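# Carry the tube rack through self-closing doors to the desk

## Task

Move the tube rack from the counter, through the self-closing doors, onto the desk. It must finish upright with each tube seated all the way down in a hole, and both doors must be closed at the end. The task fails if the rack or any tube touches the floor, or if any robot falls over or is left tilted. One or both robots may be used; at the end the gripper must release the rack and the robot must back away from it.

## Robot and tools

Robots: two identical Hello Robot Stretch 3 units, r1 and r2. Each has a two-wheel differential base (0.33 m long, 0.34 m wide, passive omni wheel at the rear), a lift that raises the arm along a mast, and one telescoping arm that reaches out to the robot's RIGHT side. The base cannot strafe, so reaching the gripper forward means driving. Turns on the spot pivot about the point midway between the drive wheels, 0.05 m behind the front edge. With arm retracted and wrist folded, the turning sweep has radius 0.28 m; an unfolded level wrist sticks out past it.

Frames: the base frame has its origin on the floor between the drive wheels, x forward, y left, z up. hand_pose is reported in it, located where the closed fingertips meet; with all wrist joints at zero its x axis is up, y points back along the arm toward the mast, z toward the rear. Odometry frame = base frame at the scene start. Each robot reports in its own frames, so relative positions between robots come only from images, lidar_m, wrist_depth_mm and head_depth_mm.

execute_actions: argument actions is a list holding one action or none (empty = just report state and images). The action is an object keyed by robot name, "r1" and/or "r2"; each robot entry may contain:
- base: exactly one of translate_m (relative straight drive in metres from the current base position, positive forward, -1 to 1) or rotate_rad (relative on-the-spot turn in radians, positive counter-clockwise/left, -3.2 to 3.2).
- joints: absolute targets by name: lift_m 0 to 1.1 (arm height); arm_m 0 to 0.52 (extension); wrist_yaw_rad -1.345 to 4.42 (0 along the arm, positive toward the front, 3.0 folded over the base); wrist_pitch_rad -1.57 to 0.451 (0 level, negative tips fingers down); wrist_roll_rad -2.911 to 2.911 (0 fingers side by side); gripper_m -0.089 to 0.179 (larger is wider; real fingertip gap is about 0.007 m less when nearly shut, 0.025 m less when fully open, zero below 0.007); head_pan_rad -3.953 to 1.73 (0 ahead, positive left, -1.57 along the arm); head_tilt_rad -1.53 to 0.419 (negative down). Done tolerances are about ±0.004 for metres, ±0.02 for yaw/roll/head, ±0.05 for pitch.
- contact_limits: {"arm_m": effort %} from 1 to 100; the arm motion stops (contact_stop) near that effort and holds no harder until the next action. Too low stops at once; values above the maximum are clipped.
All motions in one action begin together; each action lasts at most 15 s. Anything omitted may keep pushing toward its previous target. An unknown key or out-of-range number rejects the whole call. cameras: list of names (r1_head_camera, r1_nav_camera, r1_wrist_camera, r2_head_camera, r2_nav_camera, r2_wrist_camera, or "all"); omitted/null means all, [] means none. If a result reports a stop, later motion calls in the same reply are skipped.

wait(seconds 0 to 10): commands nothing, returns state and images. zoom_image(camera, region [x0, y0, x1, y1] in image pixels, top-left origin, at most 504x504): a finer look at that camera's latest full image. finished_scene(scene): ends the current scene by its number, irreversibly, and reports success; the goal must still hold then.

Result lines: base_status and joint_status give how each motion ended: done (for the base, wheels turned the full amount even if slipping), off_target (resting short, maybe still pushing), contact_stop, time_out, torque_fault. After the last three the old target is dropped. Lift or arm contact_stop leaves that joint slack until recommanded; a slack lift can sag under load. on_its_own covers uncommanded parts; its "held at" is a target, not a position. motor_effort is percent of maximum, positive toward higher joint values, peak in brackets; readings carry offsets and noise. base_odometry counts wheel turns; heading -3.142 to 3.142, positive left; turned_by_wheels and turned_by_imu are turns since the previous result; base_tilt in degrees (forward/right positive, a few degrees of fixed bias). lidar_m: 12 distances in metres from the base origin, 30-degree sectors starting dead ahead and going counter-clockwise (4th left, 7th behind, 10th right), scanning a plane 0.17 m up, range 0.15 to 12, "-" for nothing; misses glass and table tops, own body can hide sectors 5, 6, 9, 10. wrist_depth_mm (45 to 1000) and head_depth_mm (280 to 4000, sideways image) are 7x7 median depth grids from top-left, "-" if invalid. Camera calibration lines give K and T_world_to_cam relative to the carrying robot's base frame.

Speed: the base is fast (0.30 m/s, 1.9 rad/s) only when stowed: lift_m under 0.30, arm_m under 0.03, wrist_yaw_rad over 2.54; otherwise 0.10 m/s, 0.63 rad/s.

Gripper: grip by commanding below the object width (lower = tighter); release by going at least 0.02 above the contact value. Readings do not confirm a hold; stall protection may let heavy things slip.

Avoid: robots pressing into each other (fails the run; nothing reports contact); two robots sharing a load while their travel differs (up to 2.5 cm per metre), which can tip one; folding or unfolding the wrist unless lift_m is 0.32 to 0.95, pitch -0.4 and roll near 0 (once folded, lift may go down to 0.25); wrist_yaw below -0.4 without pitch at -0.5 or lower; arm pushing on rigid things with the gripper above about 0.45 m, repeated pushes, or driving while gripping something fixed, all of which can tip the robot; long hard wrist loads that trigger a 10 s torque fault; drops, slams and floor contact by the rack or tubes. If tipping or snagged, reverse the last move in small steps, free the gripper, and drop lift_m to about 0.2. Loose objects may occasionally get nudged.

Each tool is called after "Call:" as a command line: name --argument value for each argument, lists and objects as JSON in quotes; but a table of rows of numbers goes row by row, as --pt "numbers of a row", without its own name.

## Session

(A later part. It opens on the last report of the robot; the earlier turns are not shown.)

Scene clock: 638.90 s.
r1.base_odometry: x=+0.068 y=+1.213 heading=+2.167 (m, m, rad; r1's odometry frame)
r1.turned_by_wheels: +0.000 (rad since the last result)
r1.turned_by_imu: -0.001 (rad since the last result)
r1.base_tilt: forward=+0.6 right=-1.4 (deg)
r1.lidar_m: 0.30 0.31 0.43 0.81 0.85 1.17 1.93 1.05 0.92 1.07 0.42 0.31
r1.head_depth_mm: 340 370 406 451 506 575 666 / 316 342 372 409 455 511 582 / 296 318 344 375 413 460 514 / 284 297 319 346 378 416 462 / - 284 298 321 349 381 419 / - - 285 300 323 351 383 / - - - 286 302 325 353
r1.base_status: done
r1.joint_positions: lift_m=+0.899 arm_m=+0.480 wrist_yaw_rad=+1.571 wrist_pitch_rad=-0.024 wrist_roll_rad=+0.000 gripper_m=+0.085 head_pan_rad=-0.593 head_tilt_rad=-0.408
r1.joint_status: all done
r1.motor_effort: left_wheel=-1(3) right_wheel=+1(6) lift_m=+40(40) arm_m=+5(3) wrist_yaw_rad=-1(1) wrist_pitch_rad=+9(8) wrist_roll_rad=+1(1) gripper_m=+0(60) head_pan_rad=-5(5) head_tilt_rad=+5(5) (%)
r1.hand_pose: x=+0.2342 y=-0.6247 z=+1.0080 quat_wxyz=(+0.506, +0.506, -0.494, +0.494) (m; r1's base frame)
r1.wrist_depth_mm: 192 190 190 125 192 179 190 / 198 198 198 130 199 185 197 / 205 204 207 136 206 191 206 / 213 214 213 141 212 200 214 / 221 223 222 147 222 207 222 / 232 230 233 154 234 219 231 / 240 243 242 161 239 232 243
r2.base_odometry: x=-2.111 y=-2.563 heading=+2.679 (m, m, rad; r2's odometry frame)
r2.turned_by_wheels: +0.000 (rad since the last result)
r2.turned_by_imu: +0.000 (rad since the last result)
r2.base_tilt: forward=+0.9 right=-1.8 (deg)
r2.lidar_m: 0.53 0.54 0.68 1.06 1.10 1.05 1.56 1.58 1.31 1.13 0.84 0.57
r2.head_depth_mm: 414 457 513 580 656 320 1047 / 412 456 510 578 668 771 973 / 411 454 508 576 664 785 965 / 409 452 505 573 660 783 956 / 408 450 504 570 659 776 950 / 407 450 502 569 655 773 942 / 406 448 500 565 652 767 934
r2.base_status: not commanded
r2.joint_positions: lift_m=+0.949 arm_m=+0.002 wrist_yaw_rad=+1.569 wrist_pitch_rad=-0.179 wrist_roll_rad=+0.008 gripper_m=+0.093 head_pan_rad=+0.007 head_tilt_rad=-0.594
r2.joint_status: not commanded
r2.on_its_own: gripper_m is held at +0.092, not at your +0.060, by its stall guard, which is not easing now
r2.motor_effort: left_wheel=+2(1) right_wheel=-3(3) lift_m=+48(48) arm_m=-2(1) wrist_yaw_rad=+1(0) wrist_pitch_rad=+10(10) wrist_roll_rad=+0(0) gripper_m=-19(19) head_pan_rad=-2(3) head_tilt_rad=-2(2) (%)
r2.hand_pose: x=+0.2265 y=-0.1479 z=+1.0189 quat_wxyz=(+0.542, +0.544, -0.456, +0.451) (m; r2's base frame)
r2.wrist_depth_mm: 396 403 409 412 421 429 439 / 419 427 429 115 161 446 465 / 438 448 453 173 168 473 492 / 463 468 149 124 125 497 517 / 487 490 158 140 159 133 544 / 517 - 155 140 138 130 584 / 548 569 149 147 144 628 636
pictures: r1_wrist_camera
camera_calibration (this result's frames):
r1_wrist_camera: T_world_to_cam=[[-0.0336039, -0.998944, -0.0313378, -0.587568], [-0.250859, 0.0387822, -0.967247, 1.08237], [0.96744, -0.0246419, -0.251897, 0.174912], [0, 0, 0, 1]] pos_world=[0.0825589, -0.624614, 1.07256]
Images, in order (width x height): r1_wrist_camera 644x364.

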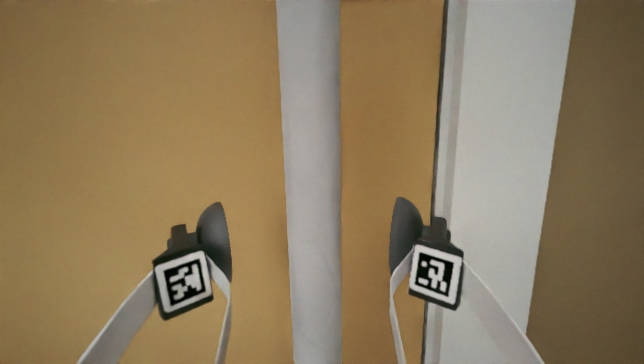

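Call:
execute_actions --actions '[{"r1":{"base":{"translate_m":0.02}}}]' --cameras '[]'

Call:
execute_actions --actions '[{"r1":{"joints":{"gripper_m":-0.02}}}]' --cameras '[]'

Call:
execute_actions --actions '[{"r1":{"base":{"translate_m":-0.12},"joints":{"arm_m":0.47}}}]' --cameras '[]'

Call:
execute_actions --actions '[{"r1":{"base":{"translate_m":-0.15},"joints":{"arm_m":0.41}}}]' --cameras '["r1_wrist_camera","r1_nav_camera"]'

Scene clock: 644.67 s.
r1.base_odometry: x=+0.057 y=+1.229 heading=+2.167 (m, m, rad; r1's odometry frame)
r1.turned_by_wheels: +0.000 (rad since the last result)
r1.turned_by_imu: -0.001 (rad since the last result)
r1.base_tilt: forward=+0.8 right=-1.5 (deg)
r1.lidar_m: 0.28 0.29 0.39 0.81 0.84 1.17 1.95 0.95 0.94 1.00 0.39 0.29
r1.head_depth_mm: 313 341 375 416 467 531 614 / 293 316 344 378 420 471 537 / - 294 317 346 381 423 474 / - - 295 319 349 384 426 / - - 284 297 322 351 386 / - - - 285 298 324 354 / - - - - 285 300 326
r1.base_status: done
r1.joint_positions: lift_m=+0.899 arm_m=+0.480 wrist_yaw_rad=+1.571 wrist_pitch_rad=-0.024 wrist_roll_rad=+0.000 gripper_m=+0.085 head_pan_rad=-0.593 head_tilt_rad=-0.408
r1.joint_status: not commanded
r1.motor_effort: left_wheel=-1(3) right_wheel=+2(6) lift_m=+40(40) arm_m=+4(4) wrist_yaw_rad=-1(1) wrist_pitch_rad=+9(8) wrist_roll_rad=+1(1) gripper_m=+0(0) head_pan_rad=-5(5) head_tilt_rad=+6(6) (%)
r1.hand_pose: x=+0.2342 y=-0.6247 z=+1.0080 quat_wxyz=(+0.506, +0.506, -0.494, +0.494) (m; r1's base frame)
r1.wrist_depth_mm: 171 171 172 105 173 162 163 / 178 178 178 110 179 166 176 / 185 185 186 114 187 172 183 / 191 193 193 119 193 179 190 / 202 201 199 125 199 186 201 / 207 208 210 129 212 194 209 / 217 217 218 136 217 203 219
r2.base_odometry: x=-2.111 y=-2.563 heading=+2.679 (m, m, rad; r2's odometry frame)
r2.turned_by_wheels: +0.000 (rad since the last result)
r2.turned_by_imu: +0.000 (rad since the last result)
r2.base_tilt: forward=+1.0 right=-1.6 (deg)
r2.lidar_m: 0.53 0.54 0.68 1.07 1.09 1.07 1.56 1.59 1.32 1.13 0.84 0.57
r2.head_depth_mm: 413 457 512 581 657 320 1051 / 412 455 509 578 668 772 973 / 411 454 509 575 664 786 963 / 409 452 506 574 661 782 955 / 408 451 504 570 658 777 949 / 406 450 502 569 654 772 941 / 405 448 500 566 651 768 937
r2.base_status: not commanded
r2.joint_positions: lift_m=+0.949 arm_m=+0.002 wrist_yaw_rad=+1.569 wrist_pitch_rad=-0.179 wrist_roll_rad=+0.008 gripper_m=+0.093 head_pan_rad=+0.007 head_tilt_rad=-0.594
r2.joint_status: not commanded
r2.on_its_own: gripper_m is held at +0.092, not at your +0.060, by its stall guard, which is not easing now
r2.motor_effort: left_wheel=+2(2) right_wheel=-3(3) lift_m=+49(48) arm_m=-2(3) wrist_yaw_rad=+1(0) wrist_pitch_rad=+9(9) wrist_roll_rad=+0(0) gripper_m=-20(19) head_pan_rad=-2(3) head_tilt_rad=-3(2) (%)
r2.hand_pose: x=+0.2265 y=-0.1479 z=+1.0189 quat_wxyz=(+0.542, +0.544, -0.456, +0.451) (m; r2's base frame)
r2.wrist_depth_mm: 402 402 409 415 421 425 437 / 418 425 430 115 161 446 462 / 441 446 447 173 169 476 488 / 463 467 150 124 125 502 516 / 490 491 158 139 158 133 553 / 518 - 155 140 138 131 589 / 548 566 149 148 143 623 637
pictures: none
No camera images: the call's "cameras" was empty. Leave "cameras" out to get every camera's image.

Scene clock: 646.20 s.
r1.base_odometry: x=+0.057 y=+1.229 heading=+2.167 (m, m, rad; r1's odometry frame)
r1.turned_by_wheels: +0.000 (rad since the last result)
r1.turned_by_imu: +0.000 (rad since the last result)
r1.base_tilt: forward=+0.7 right=-1.4 (deg)
r1.lidar_m: 0.28 0.29 0.39 0.81 0.84 1.17 1.95 0.95 0.94 1.00 0.39 0.29
r1.head_depth_mm: 313 341 375 416 467 530 615 / 292 315 344 378 420 471 535 / - 294 317 346 381 423 474 / - - 295 320 349 383 426 / - - 284 297 321 351 386 / - - - 285 298 323 353 / - - - - 285 300 326
r1.base_status: not commanded
r1.joint_positions: lift_m=+0.899 arm_m=+0.480 wrist_yaw_rad=+1.566 wrist_pitch_rad=-0.023 wrist_roll_rad=+0.000 gripper_m=-0.019 head_pan_rad=-0.593 head_tilt_rad=-0.408
r1.joint_status: all done
r1.motor_effort: left_wheel=+0(1) right_wheel=+0(1) lift_m=+39(40) arm_m=+4(4) wrist_yaw_rad=+3(3) wrist_pitch_rad=+9(9) wrist_roll_rad=+1(1) gripper_m=-17(90) head_pan_rad=-5(5) head_tilt_rad=+6(5) (%)
r1.hand_pose: x=+0.2342 y=-0.6259 z=+1.0081 quat_wxyz=(+0.507, +0.505, -0.495, +0.493) (m; r1's base frame)
r1.wrist_depth_mm: 171 172 172 105 173 162 163 / 178 178 178 109 180 167 177 / 184 184 186 114 186 173 184 / 191 192 192 118 193 180 193 / 199 199 199 122 201 187 202 / 208 207 206 127 209 193 211 / 215 217 218 136 220 202 219
r2.base_odometry: x=-2.111 y=-2.563 heading=+2.679 (m, m, rad; r2's odometry frame)
r2.turned_by_wheels: +0.000 (rad since the last result)
r2.turned_by_imu: +0.000 (rad since the last result)
r2.base_tilt: forward=+0.9 right=-1.7 (deg)
r2.lidar_m: 0.53 0.54 0.68 1.06 1.09 1.07 1.56 1.58 1.32 1.14 0.84 0.57
r2.head_depth_mm: 414 457 512 582 658 320 1047 / 412 456 510 577 669 771 970 / 411 454 509 577 664 786 961 / 410 453 505 573 661 780 958 / 408 452 504 571 657 777 950 / 407 449 502 567 654 772 941 / 406 447 500 565 650 768 935
r2.base_status: not commanded
r2.joint_positions: lift_m=+0.949 arm_m=+0.002 wrist_yaw_rad=+1.569 wrist_pitch_rad=-0.179 wrist_roll_rad=+0.008 gripper_m=+0.093 head_pan_rad=+0.007 head_tilt_rad=-0.594
r2.joint_status: not commanded
r2.on_its_own: gripper_m is held at +0.092, not at your +0.060, by its stall guard, which is not easing now
r2.motor_effort: left_wheel=+2(2) right_wheel=-3(3) lift_m=+48(48) arm_m=-1(2) wrist_yaw_rad=+1(0) wrist_pitch_rad=+10(10) wrist_roll_rad=+0(0) gripper_m=-19(20) head_pan_rad=-2(2) head_tilt_rad=-2(2) (%)
r2.hand_pose: x=+0.2265 y=-0.1479 z=+1.0189 quat_wxyz=(+0.542, +0.544, -0.456, +0.451) (m; r2's base frame)
r2.wrist_depth_mm: 398 407 410 415 425 428 436 / 420 426 432 115 160 446 462 / 441 449 454 173 169 479 490 / 463 464 150 124 126 495 518 / 492 491 158 140 159 133 556 / 518 - 155 140 138 130 590 / 549 562 149 148 143 624 640
pictures: none
No camera images: the call's "cameras" was empty. Leave "cameras" out to get every camera's image.

Scene clock: 648.33 s.
r1.base_odometry: x=+0.124 y=+1.130 heading=+2.167 (m, m, rad; r1's odometry frame)
r1.turned_by_wheels: +0.001 (rad since the last result)
r1.turned_by_imu: +0.000 (rad since the last result)
r1.base_tilt: forward=+0.8 right=-1.3 (deg)
r1.lidar_m: 0.36 0.40 0.58 0.81 0.85 1.18 1.83 1.01 0.86 1.28 0.45 0.37
r1.head_depth_mm: 361 392 429 473 527 595 682 / 344 372 404 444 490 550 623 / 328 353 382 417 460 510 573 / 314 336 363 394 431 475 530 / 300 321 345 373 406 446 493 / 288 307 329 354 384 419 461 / 284 294 314 337 364 396 433
r1.base_status: done
r1.joint_positions: lift_m=+0.899 arm_m=+0.470 wrist_yaw_rad=+1.595 wrist_pitch_rad=-0.022 wrist_roll_rad=+0.000 gripper_m=-0.019 head_pan_rad=-0.593 head_tilt_rad=-0.408
r1.joint_status: all done
r1.on_its_own: wrist_yaw_rad is at rest, and its effort (-21) is outside its rest range (-12 to +12)
r1.motor_effort: left_wheel=+9(11) right_wheel=-11(20) lift_m=+40(39) arm_m=-2(10) wrist_yaw_rad=-21(23) wrist_pitch_rad=+8(8) wrist_roll_rad=+0(1) gripper_m=-18(19) head_pan_rad=-4(4) head_tilt_rad=+5(5) (%)
r1.hand_pose: x=+0.2342 y=-0.6089 z=+1.0084 quat_wxyz=(+0.500, +0.511, -0.488, +0.501) (m; r1's base frame)
r1.wrist_depth_mm: 197 188 180 106 165 271 276 / 205 195 186 109 172 285 289 / 213 204 195 114 178 299 300 / 223 213 203 119 183 307 313 / 234 223 214 122 190 322 323 / 248 233 - 127 197 337 335 / 259 247 232 136 209 352 351
r2.base_odometry: x=-2.111 y=-2.563 heading=+2.679 (m, m, rad; r2's odometry frame)
r2.turned_by_wheels: +0.000 (rad since the last result)
r2.turned_by_imu: +0.000 (rad since the last result)
r2.base_tilt: forward=+1.0 right=-1.5 (deg)
r2.lidar_m: 0.53 0.53 0.68 0.96 0.97 0.98 1.56 1.59 1.32 1.13 0.84 0.57
r2.head_depth_mm: 413 457 512 581 657 320 1052 / 412 456 509 579 669 770 969 / 411 454 508 576 664 787 962 / 409 453 505 573 662 783 955 / 408 451 504 571 659 777 947 / 406 449 502 568 655 772 941 / 405 448 500 565 651 767 934
r2.base_status: not commanded
r2.joint_positions: lift_m=+0.949 arm_m=+0.002 wrist_yaw_rad=+1.569 wrist_pitch_rad=-0.179 wrist_roll_rad=+0.008 gripper_m=+0.093 head_pan_rad=+0.007 head_tilt_rad=-0.594
r2.joint_status: not commanded
r2.on_its_own: gripper_m is held at +0.092, not at your +0.060, by its stall guard, which is not easing now
r2.motor_effort: left_wheel=+2(2) right_wheel=-3(3) lift_m=+48(48) arm_m=-1(1) wrist_yaw_rad=+1(0) wrist_pitch_rad=+10(10) wrist_roll_rad=+0(0) gripper_m=-19(19) head_pan_rad=-2(2) head_tilt_rad=-2(2) (%)
r2.hand_pose: x=+0.2265 y=-0.1479 z=+1.0189 quat_wxyz=(+0.542, +0.544, -0.456, +0.451) (m; r2's base frame)
r2.wrist_depth_mm: 396 407 409 412 421 425 437 / 418 421 432 115 161 447 458 / 439 445 452 173 169 474 490 / 463 467 150 124 126 498 516 / 489 490 158 140 159 133 554 / 515 - 155 141 139 131 595 / 543 564 149 147 144 623 635
pictures: none
No camera images: the call's "cameras" was empty. Leave "cameras" out to get every camera's image.

Scene clock: 650.77 s.
r1.base_odometry: x=+0.208 y=+1.006 heading=+2.168 (m, m, rad; r1's odometry frame)
r1.turned_by_wheels: +0.000 (rad since the last result)
r1.turned_by_imu: +0.000 (rad since the last result)
r1.base_tilt: forward=+0.8 right=-1.5 (deg)
r1.lidar_m: 0.45 0.55 0.80 0.81 0.85 1.18 1.69 1.77 0.77 1.27 0.49 0.45
r1.head_depth_mm: 393 425 463 508 562 629 714 / 383 413 448 491 540 604 681 / 373 402 435 475 522 580 651 / 364 391 423 459 504 559 624 / 356 381 410 445 487 538 599 / 346 371 399 433 471 518 574 / 339 362 389 420 457 501 552
r1.base_status: done
r1.joint_positions: lift_m=+0.899 arm_m=+0.410 wrist_yaw_rad=+1.568 wrist_pitch_rad=-0.021 wrist_roll_rad=+0.002 gripper_m=-0.019 head_pan_rad=-0.593 head_tilt_rad=-0.408
r1.joint_status: all done
r1.motor_effort: left_wheel=+6(12) right_wheel=-9(26) lift_m=+41(38) arm_m=-6(17) wrist_yaw_rad=+1(59) wrist_pitch_rad=+8(9) wrist_roll_rad=+0(1) gripper_m=-18(23) head_pan_rad=-4(5) head_tilt_rad=+5(5) (%)
r1.hand_pose: x=+0.2343 y=-0.5560 z=+1.0086 quat_wxyz=(+0.506, +0.505, -0.495, +0.494) (m; r1's base frame)
r1.wrist_depth_mm: 232 211 191 106 160 153 428 / 243 220 199 111 166 159 439 / 256 230 207 114 171 449 456 / 270 242 216 119 177 473 475 / 288 255 230 123 184 486 497 / 307 270 243 128 187 512 517 / 325 286 247 136 202 542 533
r2.base_odometry: x=-2.111 y=-2.563 heading=+2.679 (m, m, rad; r2's odometry frame)
r2.turned_by_wheels: +0.000 (rad since the last result)
r2.turned_by_imu: +0.000 (rad since the last result)
r2.base_tilt: forward=+0.9 right=-1.7 (deg)
r2.lidar_m: 0.53 0.54 0.68 0.79 0.80 0.88 1.56 1.58 1.32 1.14 0.84 0.57
r2.head_depth_mm: 413 457 512 581 657 319 1051 / 412 456 510 579 668 772 973 / 411 454 508 576 665 787 962 / 409 453 506 573 660 781 955 / 408 451 504 571 658 776 946 / 407 450 502 567 655 773 941 / 405 448 500 566 652 767 933
r2.base_status: not commanded
r2.joint_positions: lift_m=+0.949 arm_m=+0.002 wrist_yaw_rad=+1.569 wrist_pitch_rad=-0.179 wrist_roll_rad=+0.008 gripper_m=+0.093 head_pan_rad=+0.007 head_tilt_rad=-0.594
r2.joint_status: not commanded
r2.on_its_own: gripper_m is held at +0.092, not at your +0.060, by its stall guard, which is not easing now
r2.motor_effort: left_wheel=+2(2) right_wheel=-3(3) lift_m=+49(48) arm_m=-2(2) wrist_yaw_rad=+1(0) wrist_pitch_rad=+10(10) wrist_roll_rad=+0(0) gripper_m=-19(19) head_pan_rad=-2(2) head_tilt_rad=-2(2) (%)
r2.hand_pose: x=+0.2265 y=-0.1479 z=+1.0189 quat_wxyz=(+0.542, +0.544, -0.456, +0.451) (m; r2's base frame)
r2.wrist_depth_mm: 399 405 408 415 422 428 440 / 417 424 432 115 160 446 464 / 439 447 448 173 168 473 491 / 466 469 150 124 126 499 518 / 486 490 157 140 159 133 553 / 518 - 155 140 139 131 590 / 552 565 149 147 143 623 643
pictures: r1_nav_camera (sideways: a quarter turn counterclockwise sets it upright), r1_wrist_camera
camera_calibration (this result's frames):
r1_nav_camera: T_world_to_cam=[[0.324326, -0.28508, 0.901966, -1.13106], [-0.600218, -0.798993, -0.0367092, 0.0987713], [0.731129, -0.529471, -0.430245, 0.511411], [0, 0, 0, 1]] pos_world=[0.0522079, 0.0272531, 1.24383]
r1_wrist_camera: T_world_to_cam=[[-0.036109, -0.998796, -0.0332114, -0.516381], [-0.248522, 0.0411638, -0.967751, 1.08157], [0.967953, -0.0266908, -0.249709, 0.173222], [0, 0, 0, 1]] pos_world=[0.0824787, -0.555658, 1.0728]
Images, in order (width x height): r1_nav_camera 672x504, r1_wrist_camera 644x364.

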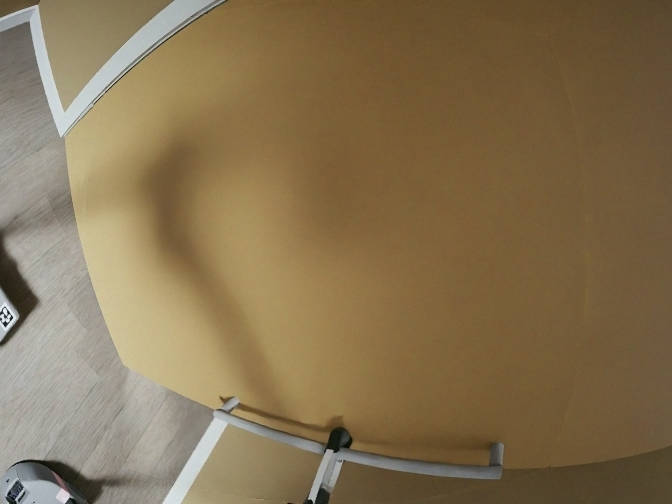

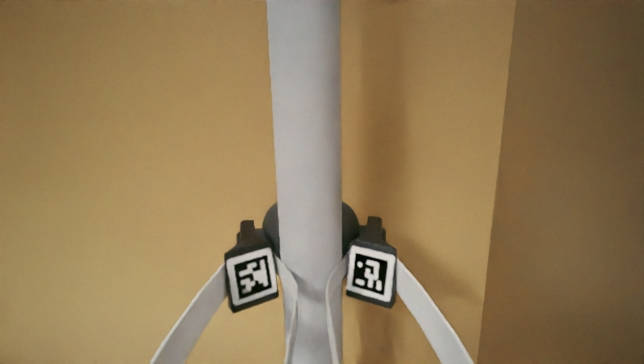

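Call:
execute_actions --actions '[{"r1":{"base":{"translate_m":-0.18},"joints":{"arm_m":0.30}}}]' --cameras '[]'

Call:
execute_actions --actions '[{"r1":{"base":{"translate_m":-0.12},"joints":{"arm_m":0.14,"head_pan_rad":0,"head_tilt_rad":-0.8}}}]' --cameras '["r1_nav_camera","r2_nav_camera"]'

Scene clock: 659.67 s.
r1.base_odometry: x=+0.309 y=+0.857 heading=+2.169 (m, m, rad; r1's odometry frame)
r1.turned_by_wheels: +0.001 (rad since the last result)
r1.turned_by_imu: -0.026 (rad since the last result)
r1.base_tilt: forward=+0.9 right=-1.5 (deg)
r1.lidar_m: 0.50 0.72 0.85 0.81 0.85 1.15 1.51 1.64 0.71 1.28 0.49 0.48
r1.head_depth_mm: 379 408 442 483 531 590 663 / 378 406 440 480 530 587 659 / 376 405 439 478 526 584 656 / 376 403 437 477 525 582 652 / 374 403 435 475 521 579 649 / 373 401 434 473 519 575 646 / 372 400 433 471 518 572 642
r1.base_status: done
r1.joint_positions: lift_m=+0.899 arm_m=+0.300 wrist_yaw_rad=+1.589 wrist_pitch_rad=-0.022 wrist_roll_rad=+0.000 gripper_m=-0.019 head_pan_rad=-0.593 head_tilt_rad=-0.407
r1.joint_status: all done
r1.on_its_own: wrist_yaw_rad is at rest, and its effort (-16) is outside its rest range (-12 to +12)
r1.motor_effort: left_wheel=+10(42) right_wheel=-15(22) lift_m=+39(39) arm_m=-2(20) wrist_yaw_rad=-16(83) wrist_pitch_rad=+8(9) wrist_roll_rad=+0(1) gripper_m=-19(25) head_pan_rad=-5(5) head_tilt_rad=+5(6) (%)
r1.hand_pose: x=+0.2342 y=-0.4404 z=+1.0084 quat_wxyz=(+0.501, +0.510, -0.490, +0.499) (m; r1's base frame)
r1.wrist_depth_mm: 355 272 217 107 153 134 598 / 388 288 226 110 158 139 614 / 414 308 237 115 164 144 648 / 453 326 250 119 170 150 663 / 501 350 279 123 173 158 695 / 564 375 298 128 176 163 736 / 633 427 291 137 197 171 765
r2.base_odometry: x=-2.111 y=-2.563 heading=+2.679 (m, m, rad; r2's odometry frame)
r2.turned_by_wheels: +0.000 (rad since the last result)
r2.turned_by_imu: +0.000 (rad since the last result)
r2.base_tilt: forward=+1.0 right=-1.6 (deg)
r2.lidar_m: 0.53 0.54 0.68 1.06 0.83 0.79 0.91 1.58 1.32 1.14 0.84 0.57
r2.head_depth_mm: 414 457 512 581 659 319 1049 / 412 456 510 579 669 772 972 / 411 454 508 576 665 786 963 / 409 452 505 574 661 783 954 / 408 451 504 572 658 777 949 / 407 450 502 568 654 772 939 / 405 448 499 566 652 768 936
r2.base_status: not commanded
r2.joint_positions: lift_m=+0.949 arm_m=+0.002 wrist_yaw_rad=+1.569 wrist_pitch_rad=-0.179 wrist_roll_rad=+0.008 gripper_m=+0.093 head_pan_rad=+0.007 head_tilt_rad=-0.594
r2.joint_status: not commanded
r2.on_its_own: gripper_m is held at +0.092, not at your +0.060, by its stall guard, which is not easing now
r2.motor_effort: left_wheel=+1(1) right_wheel=-3(3) lift_m=+48(48) arm_m=-3(2) wrist_yaw_rad=+1(1) wrist_pitch_rad=+10(9) wrist_roll_rad=+0(0) gripper_m=-20(19) head_pan_rad=-2(1) head_tilt_rad=-2(2) (%)
r2.hand_pose: x=+0.2265 y=-0.1479 z=+1.0189 quat_wxyz=(+0.542, +0.544, -0.456, +0.451) (m; r2's base frame)
r2.wrist_depth_mm: 398 406 412 414 422 430 437 / 418 425 431 115 161 448 465 / 441 444 450 173 169 471 490 / 468 468 149 124 126 494 517 / 496 489 158 140 159 133 548 / 517 - 155 140 139 131 586 / 553 569 149 148 143 618 641
pictures: none
No camera images: the call's "cameras" was empty. Leave "cameras" out to get every camera's image.

Scene clock: 662.83 s.
r1.base_odometry: x=+0.377 y=+0.758 heading=+2.169 (m, m, rad; r1's odometry frame)
r1.turned_by_wheels: +0.000 (rad since the last result)
r1.turned_by_imu: -0.002 (rad since the last result)
r1.base_tilt: forward=+0.8 right=-1.4 (deg)
r1.lidar_m: 0.50 0.86 0.84 0.81 0.84 1.15 1.39 1.51 0.75 0.68 0.43 0.43
r1.head_depth_mm: 401 447 505 582 688 835 1073 / 431 484 554 648 779 980 1128 / 466 529 613 730 906 1180 1145 / 506 581 686 837 1071 1264 1150 / 555 648 781 979 1314 1293 1153 / 614 731 902 1136 1402 1302 1160 / 688 821 963 1164 1401 1310 1161
r1.base_status: done
r1.joint_positions: lift_m=+0.899 arm_m=+0.141 wrist_yaw_rad=+1.433 wrist_pitch_rad=-0.022 wrist_roll_rad=+0.002 gripper_m=-0.019 head_pan_rad=-0.007 head_tilt_rad=-0.790
r1.joint_status: all done
r1.on_its_own: wrist_yaw_rad is held at +1.461, not at your +1.570, by its stall guard, which is still easing
r1.motor_effort: left_wheel=-1(11) right_wheel=-1(31) lift_m=+40(38) arm_m=-10(18) wrist_yaw_rad=+23(77) wrist_pitch_rad=+8(9) wrist_roll_rad=+0(0) gripper_m=-20(24) head_pan_rad=+5(49) head_tilt_rad=-7(40) (%)
r1.hand_pose: x=+0.2319 y=-0.3207 z=+1.0084 quat_wxyz=(+0.538, +0.471, -0.528, +0.458) (m; r1's base frame)
r1.wrist_depth_mm: 397 291 226 106 156 134 856 / 442 312 236 110 160 138 863 / 481 330 248 114 165 142 905 / 524 352 261 119 171 145 953 / 580 381 288 122 174 152 - / 674 412 314 128 175 158 - / 744 466 298 212 195 166 -
r2.base_odometry: x=-2.111 y=-2.563 heading=+2.679 (m, m, rad; r2's odometry frame)
r2.turned_by_wheels: +0.000 (rad since the last result)
r2.turned_by_imu: +0.000 (rad since the last result)
r2.base_tilt: forward=+0.9 right=-1.6 (deg)
r2.lidar_m: 0.53 0.53 0.68 1.07 0.54 0.67 0.75 1.58 1.32 1.14 0.84 0.57
r2.head_depth_mm: 414 457 512 581 657 320 1045 / 412 456 510 578 669 771 973 / 410 454 507 576 664 786 964 / 409 452 506 573 662 781 955 / 408 450 504 571 658 778 948 / 407 449 501 569 655 773 942 / 406 448 500 565 651 768 935
r2.base_status: not commanded
r2.joint_positions: lift_m=+0.949 arm_m=+0.002 wrist_yaw_rad=+1.569 wrist_pitch_rad=-0.179 wrist_roll_rad=+0.008 gripper_m=+0.093 head_pan_rad=+0.007 head_tilt_rad=-0.594
r2.joint_status: not commanded
r2.on_its_own: gripper_m is held at +0.092, not at your +0.060, by its stall guard, which is not easing now
r2.motor_effort: left_wheel=+2(1) right_wheel=-3(3) lift_m=+49(49) arm_m=-3(1) wrist_yaw_rad=+1(1) wrist_pitch_rad=+10(10) wrist_roll_rad=+0(0) gripper_m=-19(19) head_pan_rad=-1(3) head_tilt_rad=-2(3) (%)
r2.hand_pose: x=+0.2265 y=-0.1479 z=+1.0189 quat_wxyz=(+0.542, +0.544, -0.456, +0.451) (m; r2's base frame)
r2.wrist_depth_mm: 399 403 411 415 427 427 439 / 420 425 433 115 161 447 463 / 442 444 452 173 169 476 488 / 461 468 149 124 126 497 515 / 491 489 158 140 159 133 554 / 514 - 155 140 138 131 587 / 548 567 149 148 143 620 635
pictures: r1_nav_camera (sideways: a quarter turn counterclockwise sets it upright), r2_nav_camera (sideways: a quarter turn counterclockwise sets it upright)
camera_calibration (this result's frames):
r1_nav_camera: T_world_to_cam=[[0.733215, -0.0601896, 0.677328, -0.840701], [-0.0680556, -0.997569, -0.0149764, 0.0672183], [0.676582, -0.035115, -0.735529, 0.908898], [0, 0, 0, 1]] pos_world=[0.00604494, 0.0483695, 1.23896]
r2_nav_camera: T_world_to_cam=[[0.550666, 0.0125183, 0.834632, -1.05228], [0.00621208, -0.999921, 0.0108989, 0.0434426], [0.834702, -0.000816864, -0.550701, 0.671014], [0, 0, 0, 1]] pos_world=[0.0190879, 0.0571601, 1.24732]
Images, in order (width x height): r1_nav_camera 672x504, r2_nav_camera 672x504.

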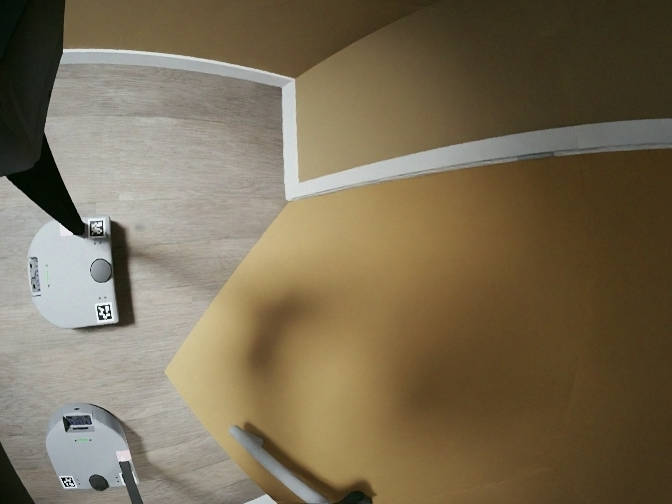

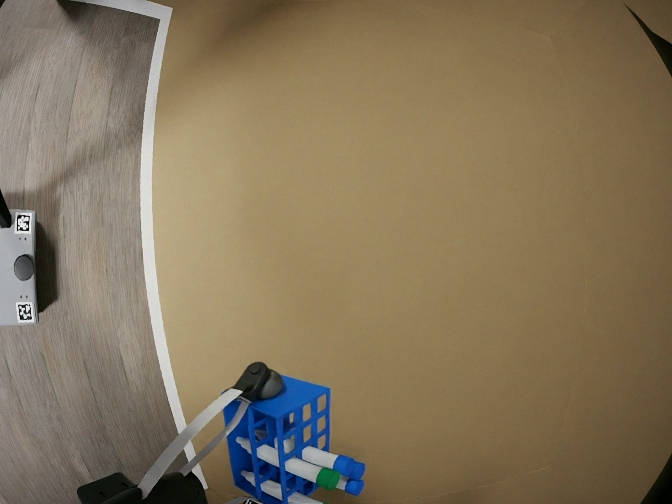

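Call:
execute_actions --actions '[{"r1":{"base":{"translate_m":-0.1},"joints":{"arm_m":0.02,"wrist_yaw_rad":1.75}}}]' --cameras '["r1_nav_camera","r2_nav_camera"]'

Scene clock: 669.03 s.
r1.base_odometry: x=+0.433 y=+0.675 heading=+2.169 (m, m, rad; r1's odometry frame)
r1.turned_by_wheels: +0.000 (rad since the last result)
r1.turned_by_imu: -0.099 (rad since the last result)
r1.base_tilt: forward=+0.7 right=-1.5 (deg)
r1.lidar_m: 0.39 0.80 0.87 0.81 0.82 1.05 1.30 1.39 1.37 0.68 0.31 0.31
r1.head_depth_mm: 304 336 379 433 507 589 762 / 331 371 422 491 587 728 959 / 363 412 477 567 700 911 1126 / 403 464 549 672 866 1212 1148 / 453 532 647 826 1137 1294 1157 / 517 623 786 1064 1421 1292 1158 / 602 749 997 1238 1434 1299 1162
r1.base_status: done
r1.joint_positions: lift_m=+0.899 arm_m=+0.021 wrist_yaw_rad=+1.619 wrist_pitch_rad=-0.023 wrist_roll_rad=+0.002 gripper_m=-0.019 head_pan_rad=-0.007 head_tilt_rad=-0.791
r1.joint_status: wrist_yaw_rad off_target (ended at +1.619, target +1.750); the others done
r1.on_its_own: wrist_yaw_rad is held at +1.648, not at your +1.750, by its stall guard, which is still easing
r1.motor_effort: left_wheel=-3(40) right_wheel=-1(30) lift_m=+39(39) arm_m=-9(20) wrist_yaw_rad=+24(91) wrist_pitch_rad=+8(9) wrist_roll_rad=+0(0) gripper_m=-19(25) head_pan_rad=+5(4) head_tilt_rad=-5(7) (%)
r1.hand_pose: x=+0.2340 y=-0.1532 z=+1.0082 quat_wxyz=(+0.493, +0.518, -0.482, +0.506) (m; r1's base frame)
r1.wrist_depth_mm: 755 625 310 106 155 123 103 / 800 716 328 110 159 126 105 / 818 801 353 115 164 129 109 / 832 822 381 119 169 132 114 / 886 895 452 122 168 135 119 / 936 940 550 128 165 138 124 / 991 941 434 221 195 142 140
r2.base_odometry: x=-2.111 y=-2.563 heading=+2.679 (m, m, rad; r2's odometry frame)
r2.turned_by_wheels: +0.000 (rad since the last result)
r2.turned_by_imu: +0.000 (rad since the last result)
r2.base_tilt: forward=+1.0 right=-1.6 (deg)
r2.lidar_m: 0.53 0.54 0.68 1.07 4.37 0.56 0.73 1.58 1.32 1.14 0.84 0.57
r2.head_depth_mm: 413 457 512 581 657 320 1048 / 412 455 509 578 668 772 972 / 411 455 507 576 665 787 961 / 409 453 506 573 663 781 955 / 408 451 504 571 658 777 948 / 407 449 502 567 655 772 941 / 405 448 500 565 651 768 933
r2.base_status: not commanded
r2.joint_positions: lift_m=+0.949 arm_m=+0.002 wrist_yaw_rad=+1.569 wrist_pitch_rad=-0.179 wrist_roll_rad=+0.008 gripper_m=+0.093 head_pan_rad=+0.007 head_tilt_rad=-0.594
r2.joint_status: not commanded
r2.on_its_own: gripper_m is held at +0.092, not at your +0.060, by its stall guard, which is not easing now
r2.motor_effort: left_wheel=+2(1) right_wheel=-3(3) lift_m=+49(48) arm_m=-1(1) wrist_yaw_rad=+0(1) wrist_pitch_rad=+10(10) wrist_roll_rad=+0(0) gripper_m=-20(19) head_pan_rad=-2(2) head_tilt_rad=-2(3) (%)
r2.hand_pose: x=+0.2265 y=-0.1479 z=+1.0189 quat_wxyz=(+0.542, +0.544, -0.456, +0.451) (m; r2's base frame)
r2.wrist_depth_mm: 399 403 409 415 420 430 440 / 419 425 430 115 161 451 463 / 438 448 449 172 169 472 487 / 467 465 150 124 126 499 525 / 488 489 158 139 159 133 550 / 516 - 154 140 138 131 593 / 549 570 149 147 143 619 634
pictures: r1_nav_camera (sideways: a quarter turn counterclockwise sets it upright), r2_nav_camera (sideways: a quarter turn counterclockwise sets it upright)
camera_calibration (this result's frames):
r1_nav_camera: T_world_to_cam=[[0.733793, -0.0599312, 0.676725, -0.839919], [-0.0677114, -0.997593, -0.0149261, 0.0671507], [0.67599, -0.0348693, -0.736085, 0.909624], [0, 0, 0, 1]] pos_world=[0.00597596, 0.0483698, 1.23896]
r2_nav_camera: T_world_to_cam=[[0.550666, 0.0125184, 0.834632, -1.05228], [0.00621219, -0.999921, 0.0108989, 0.0434426], [0.834702, -0.000816769, -0.550701, 0.671014], [0, 0, 0, 1]] pos_world=[0.0190879, 0.0571601, 1.24732]
Images, in order (width x height): r1_nav_camera 672x504, r2_nav_camera 672x504.

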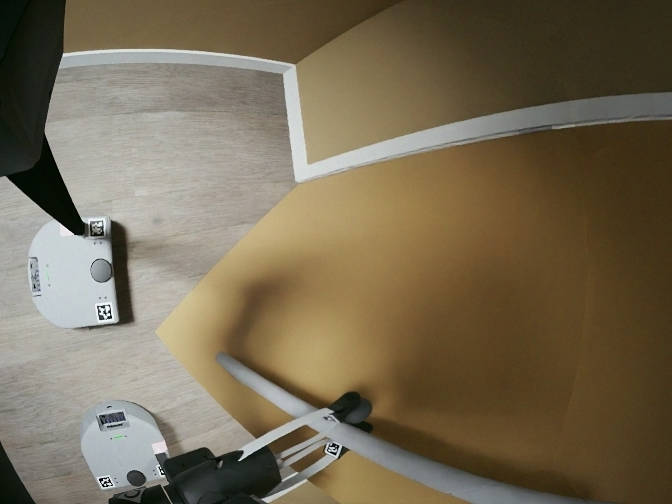

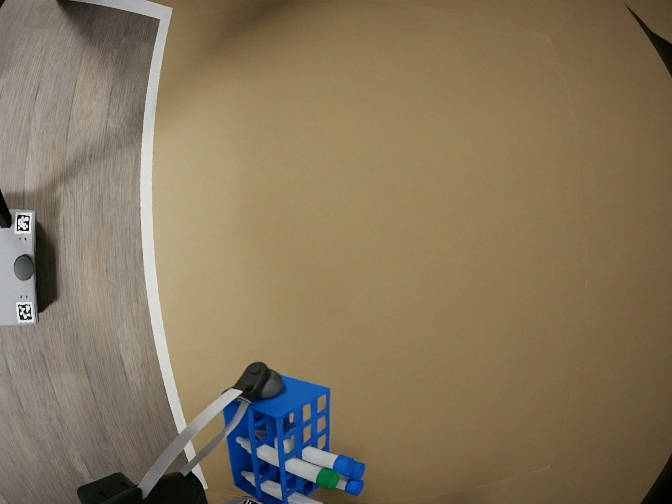

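Call:
execute_actions --actions '[{"r2":{"base":{"rotate_rad":2.1},"joints":{"head_tilt_rad":-0.5}},"r1":{"joints":{"wrist_yaw_rad":1.63}}}]' --cameras '["r2_head_camera","r2_nav_camera"]'

Scene clock: 679.03 s.
r1.base_odometry: x=+0.433 y=+0.675 heading=+2.169 (m, m, rad; r1's odometry frame)
r1.turned_by_wheels: +0.000 (rad since the last result)
r1.turned_by_imu: -0.001 (rad since the last result)
r1.base_tilt: forward=+0.9 right=-1.5 (deg)
r1.lidar_m: 0.39 0.80 0.87 0.81 0.83 1.05 1.30 1.39 0.68 0.69 0.31 0.31
r1.head_depth_mm: 304 338 380 434 507 590 763 / 332 372 424 492 588 729 967 / 365 413 479 569 701 914 1131 / 404 467 550 674 864 1214 1152 / 454 533 648 825 1135 1291 1151 / 518 624 788 1067 1415 1299 1154 / 602 752 998 1230 1440 1302 1161
r1.base_status: not commanded
r1.joint_positions: lift_m=+0.899 arm_m=+0.020 wrist_yaw_rad=+1.610 wrist_pitch_rad=-0.023 wrist_roll_rad=+0.002 gripper_m=-0.019 head_pan_rad=-0.007 head_tilt_rad=-0.791
r1.joint_status: wrist_yaw_rad off_target (ended at +1.610, target +1.630)
r1.on_its_own: wrist_yaw_rad is at rest, and its effort (+16) is outside its rest range (-12 to +12)
r1.motor_effort: left_wheel=-1(2) right_wheel=-6(10) lift_m=+39(39) arm_m=-6(7) wrist_yaw_rad=+16(18) wrist_pitch_rad=+9(9) wrist_roll_rad=+0(0) gripper_m=-19(19) head_pan_rad=+4(4) head_tilt_rad=-6(7) (%)
r1.hand_pose: x=+0.2341 y=-0.1555 z=+1.0083 quat_wxyz=(+0.496, +0.516, -0.485, +0.503) (m; r1's base frame)
r1.wrist_depth_mm: 739 597 307 106 153 123 102 / 785 673 324 110 158 126 106 / 812 769 342 115 162 129 110 / 858 852 366 119 167 132 115 / 876 864 445 123 168 136 120 / 913 916 536 129 166 139 127 / 959 945 428 222 192 141 -
r2.base_odometry: x=-2.111 y=-2.563 heading=-1.504 (m, m, rad; r2's odometry frame)
r2.turned_by_wheels: +2.100 (rad since the last result)
r2.turned_by_imu: +2.071 (rad since the last result)
r2.base_tilt: forward=+1.0 right=-1.7 (deg)
r2.lidar_m: 1.54 0.56 0.73 1.59 1.32 1.14 0.84 0.57 0.53 0.54 0.69 1.07
r2.head_depth_mm: 3664 3950 - 2837 1950 1243 - / 3813 - - 2836 2022 1575 1257 / - - - 2831 2028 1572 1294 / - - - 2832 2029 1571 1287 / - - - 2820 1939 1578 1287 / 1284 1329 1302 1261 1216 1175 1144 / 800 784 766 750 734 721 813
r2.base_status: done
r2.joint_positions: lift_m=+0.949 arm_m=+0.002 wrist_yaw_rad=+1.569 wrist_pitch_rad=-0.179 wrist_roll_rad=+0.008 gripper_m=+0.093 head_pan_rad=+0.007 head_tilt_rad=-0.507
r2.joint_status: all done
r2.on_its_own: gripper_m is held at +0.092, not at your +0.060, by its stall guard, which is not easing now
r2.motor_effort: left_wheel=-2(4) right_wheel=+3(6) lift_m=+48(49) arm_m=-1(1) wrist_yaw_rad=+1(1) wrist_pitch_rad=+10(10) wrist_roll_rad=+0(0) gripper_m=-19(19) head_pan_rad=-2(3) head_tilt_rad=+2(10) (%)
r2.hand_pose: x=+0.2265 y=-0.1479 z=+1.0189 quat_wxyz=(+0.542, +0.544, -0.456, +0.451) (m; r2's base frame)
r2.wrist_depth_mm: 510 803 - - - 747 680 / 508 797 - 115 160 756 710 / 505 790 - 173 169 799 747 / 503 711 150 124 125 815 768 / 514 660 158 139 158 133 796 / 538 - 155 141 138 131 829 / - 760 149 147 144 967 853
pictures: r2_head_camera (sideways: a quarter turn clockwise sets it upright), r2_nav_camera (sideways: a quarter turn counterclockwise sets it upright)
camera_calibration (this result's frames):
r2_head_camera: T_world_to_cam=[[-0.440005, -0.0285178, -0.897542, 1.19032], [-0.0699223, 0.997549, 0.00258286, 0.00239892], [0.895269, 0.0638947, -0.440921, 0.529296], [0, 0, 0, 1]] pos_world=[0.0500511, -0.00226699, 1.30173]
r2_nav_camera: T_world_to_cam=[[0.475924, 0.0119733, 0.879405, -1.11021], [0.00523017, -0.999928, 0.0107838, 0.0435973], [0.879471, -0.000532817, -0.475953, 0.573485], [0, 0, 0, 1]] pos_world=[0.0237843, 0.0571926, 1.24881]
Images, in order (width x height): r2_head_camera 896x504, r2_nav_camera 672x504.

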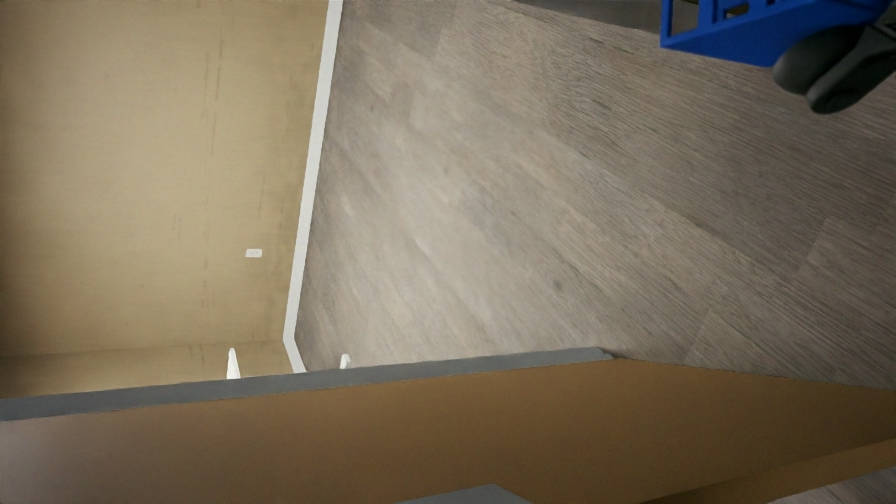

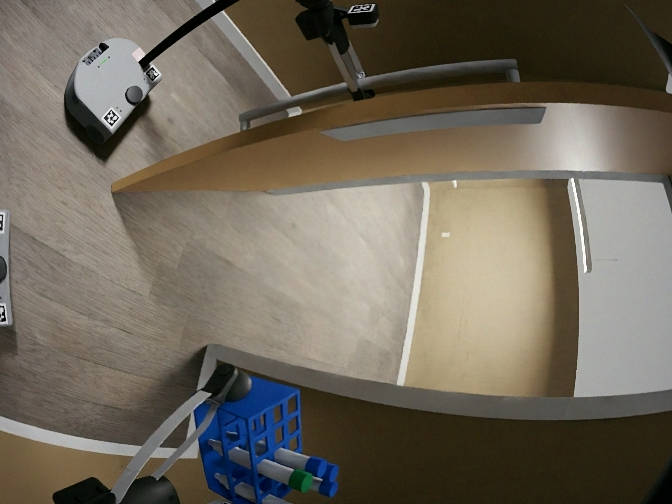

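Call:
execute_actions --actions '[{"r2":{"base":{"translate_m":0.6}}}]' --cameras '["r2_head_camera","r2_nav_camera"]'

Scene clock: 688.60 s.
r1.base_odometry: x=+0.433 y=+0.675 heading=+2.169 (m, m, rad; r1's odometry frame)
r1.turned_by_wheels: +0.000 (rad since the last result)
r1.turned_by_imu: -0.002 (rad since the last result)
r1.base_tilt: forward=+0.9 right=-1.6 (deg)
r1.lidar_m: 0.39 0.80 0.87 0.81 0.83 1.06 1.30 1.40 1.37 1.28 0.31 0.31
r1.head_depth_mm: 305 338 380 434 508 591 762 / 332 371 423 493 589 731 960 / 364 414 479 569 701 915 1129 / 404 466 550 674 867 1218 1152 / 454 533 647 824 1135 1287 1152 / 518 625 787 1063 1422 1297 1161 / 603 751 1000 1234 1435 1304 1163
r1.base_status: not commanded
r1.joint_positions: lift_m=+0.899 arm_m=+0.020 wrist_yaw_rad=+1.610 wrist_pitch_rad=-0.023 wrist_roll_rad=+0.002 gripper_m=-0.019 head_pan_rad=-0.007 head_tilt_rad=-0.791
r1.joint_status: not commanded
r1.on_its_own: wrist_yaw_rad is at rest, and its effort (+17) is outside its rest range (-12 to +12)
r1.motor_effort: left_wheel=-1(1) right_wheel=-6(6) lift_m=+39(39) arm_m=-6(6) wrist_yaw_rad=+17(17) wrist_pitch_rad=+9(8) wrist_roll_rad=+0(0) gripper_m=-19(17) head_pan_rad=+4(4) head_tilt_rad=-6(5) (%)
r1.hand_pose: x=+0.2341 y=-0.1555 z=+1.0083 quat_wxyz=(+0.496, +0.516, -0.485, +0.503) (m; r1's base frame)
r1.wrist_depth_mm: 771 601 304 106 154 123 103 / 806 691 323 110 158 125 106 / 841 790 345 114 162 129 110 / 833 831 369 119 168 132 115 / 890 865 446 123 168 136 120 / 910 932 536 128 166 138 128 / 939 980 431 221 194 142 245
r2.base_odometry: x=-2.071 y=-3.161 heading=-1.505 (m, m, rad; r2's odometry frame)
r2.turned_by_wheels: +0.000 (rad since the last result)
r2.turned_by_imu: +0.002 (rad since the last result)
r2.base_tilt: forward=+1.0 right=-1.6 (deg)
r2.lidar_m: 3.86 0.48 0.31 0.29 0.29 1.69 1.22 0.83 0.78 0.79 0.56 0.56
r2.head_depth_mm: 3228 3422 3698 2850 2034 1481 - / 3354 3588 3899 2845 2028 1573 1255 / 3544 3812 - 2835 2020 1577 1291 / 3756 - - 2849 2018 1581 1290 / 3966 - - 2854 2027 1573 1289 / 3900 - - 2837 2016 1524 1280 / 3422 3636 3441 979 1006 990 971
r2.base_status: done
r2.joint_positions: lift_m=+0.949 arm_m=+0.002 wrist_yaw_rad=+1.569 wrist_pitch_rad=-0.179 wrist_roll_rad=+0.008 gripper_m=+0.093 head_pan_rad=+0.007 head_tilt_rad=-0.507
r2.joint_status: not commanded
r2.on_its_own: gripper_m is held at +0.092, not at your +0.060, by its stall guard, which is not easing now
r2.motor_effort: left_wheel=-2(3) right_wheel=+2(6) lift_m=+49(48) arm_m=-1(2) wrist_yaw_rad=+0(1) wrist_pitch_rad=+9(9) wrist_roll_rad=+0(0) gripper_m=-19(19) head_pan_rad=-2(2) head_tilt_rad=+3(2) (%)
r2.hand_pose: x=+0.2265 y=-0.1479 z=+1.0189 quat_wxyz=(+0.542, +0.544, -0.456, +0.451) (m; r2's base frame)
r2.wrist_depth_mm: 628 - - - - - 318 / 614 - - 115 161 - 323 / 614 - - 173 169 - 308 / 613 844 149 124 126 - 313 / 608 790 158 140 159 133 327 / 591 - 155 140 138 131 340 / 561 910 148 147 144 433 352
pictures: r2_head_camera (sideways: a quarter turn clockwise sets it upright), r2_nav_camera (sideways: a quarter turn counterclockwise sets it upright)
camera_calibration (this result's frames):
r2_head_camera: T_world_to_cam=[[-0.439924, -0.0285173, -0.897582, 1.19037], [-0.0699226, 0.997549, 0.00257719, 0.00240631], [0.895309, 0.063895, -0.44084, 0.529191], [0, 0, 0, 1]] pos_world=[0.0500511, -0.00226699, 1.30174]
r2_nav_camera: T_world_to_cam=[[0.475845, 0.0119728, 0.879448, -1.11027], [0.00522923, -0.999928, 0.0107836, 0.0435975], [0.879514, -0.000532487, -0.475873, 0.573382], [0, 0, 0, 1]] pos_world=[0.0237891, 0.0571926, 1.24881]
Images, in order (width x height): r2_head_camera 896x504, r2_nav_camera 672x504.

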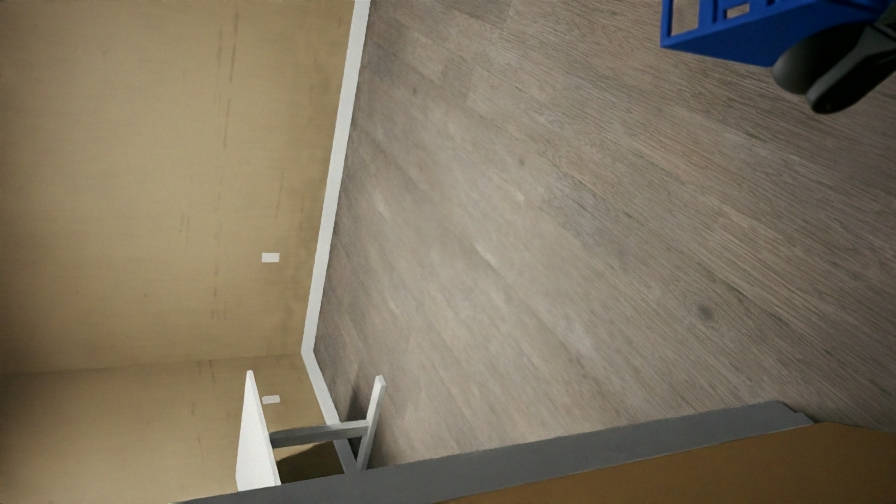

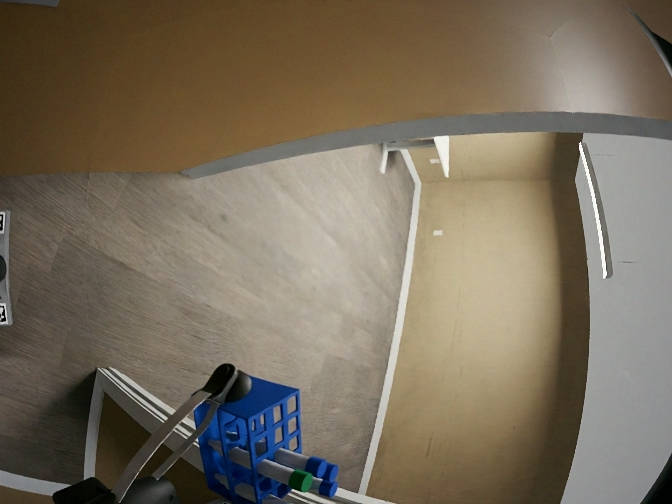

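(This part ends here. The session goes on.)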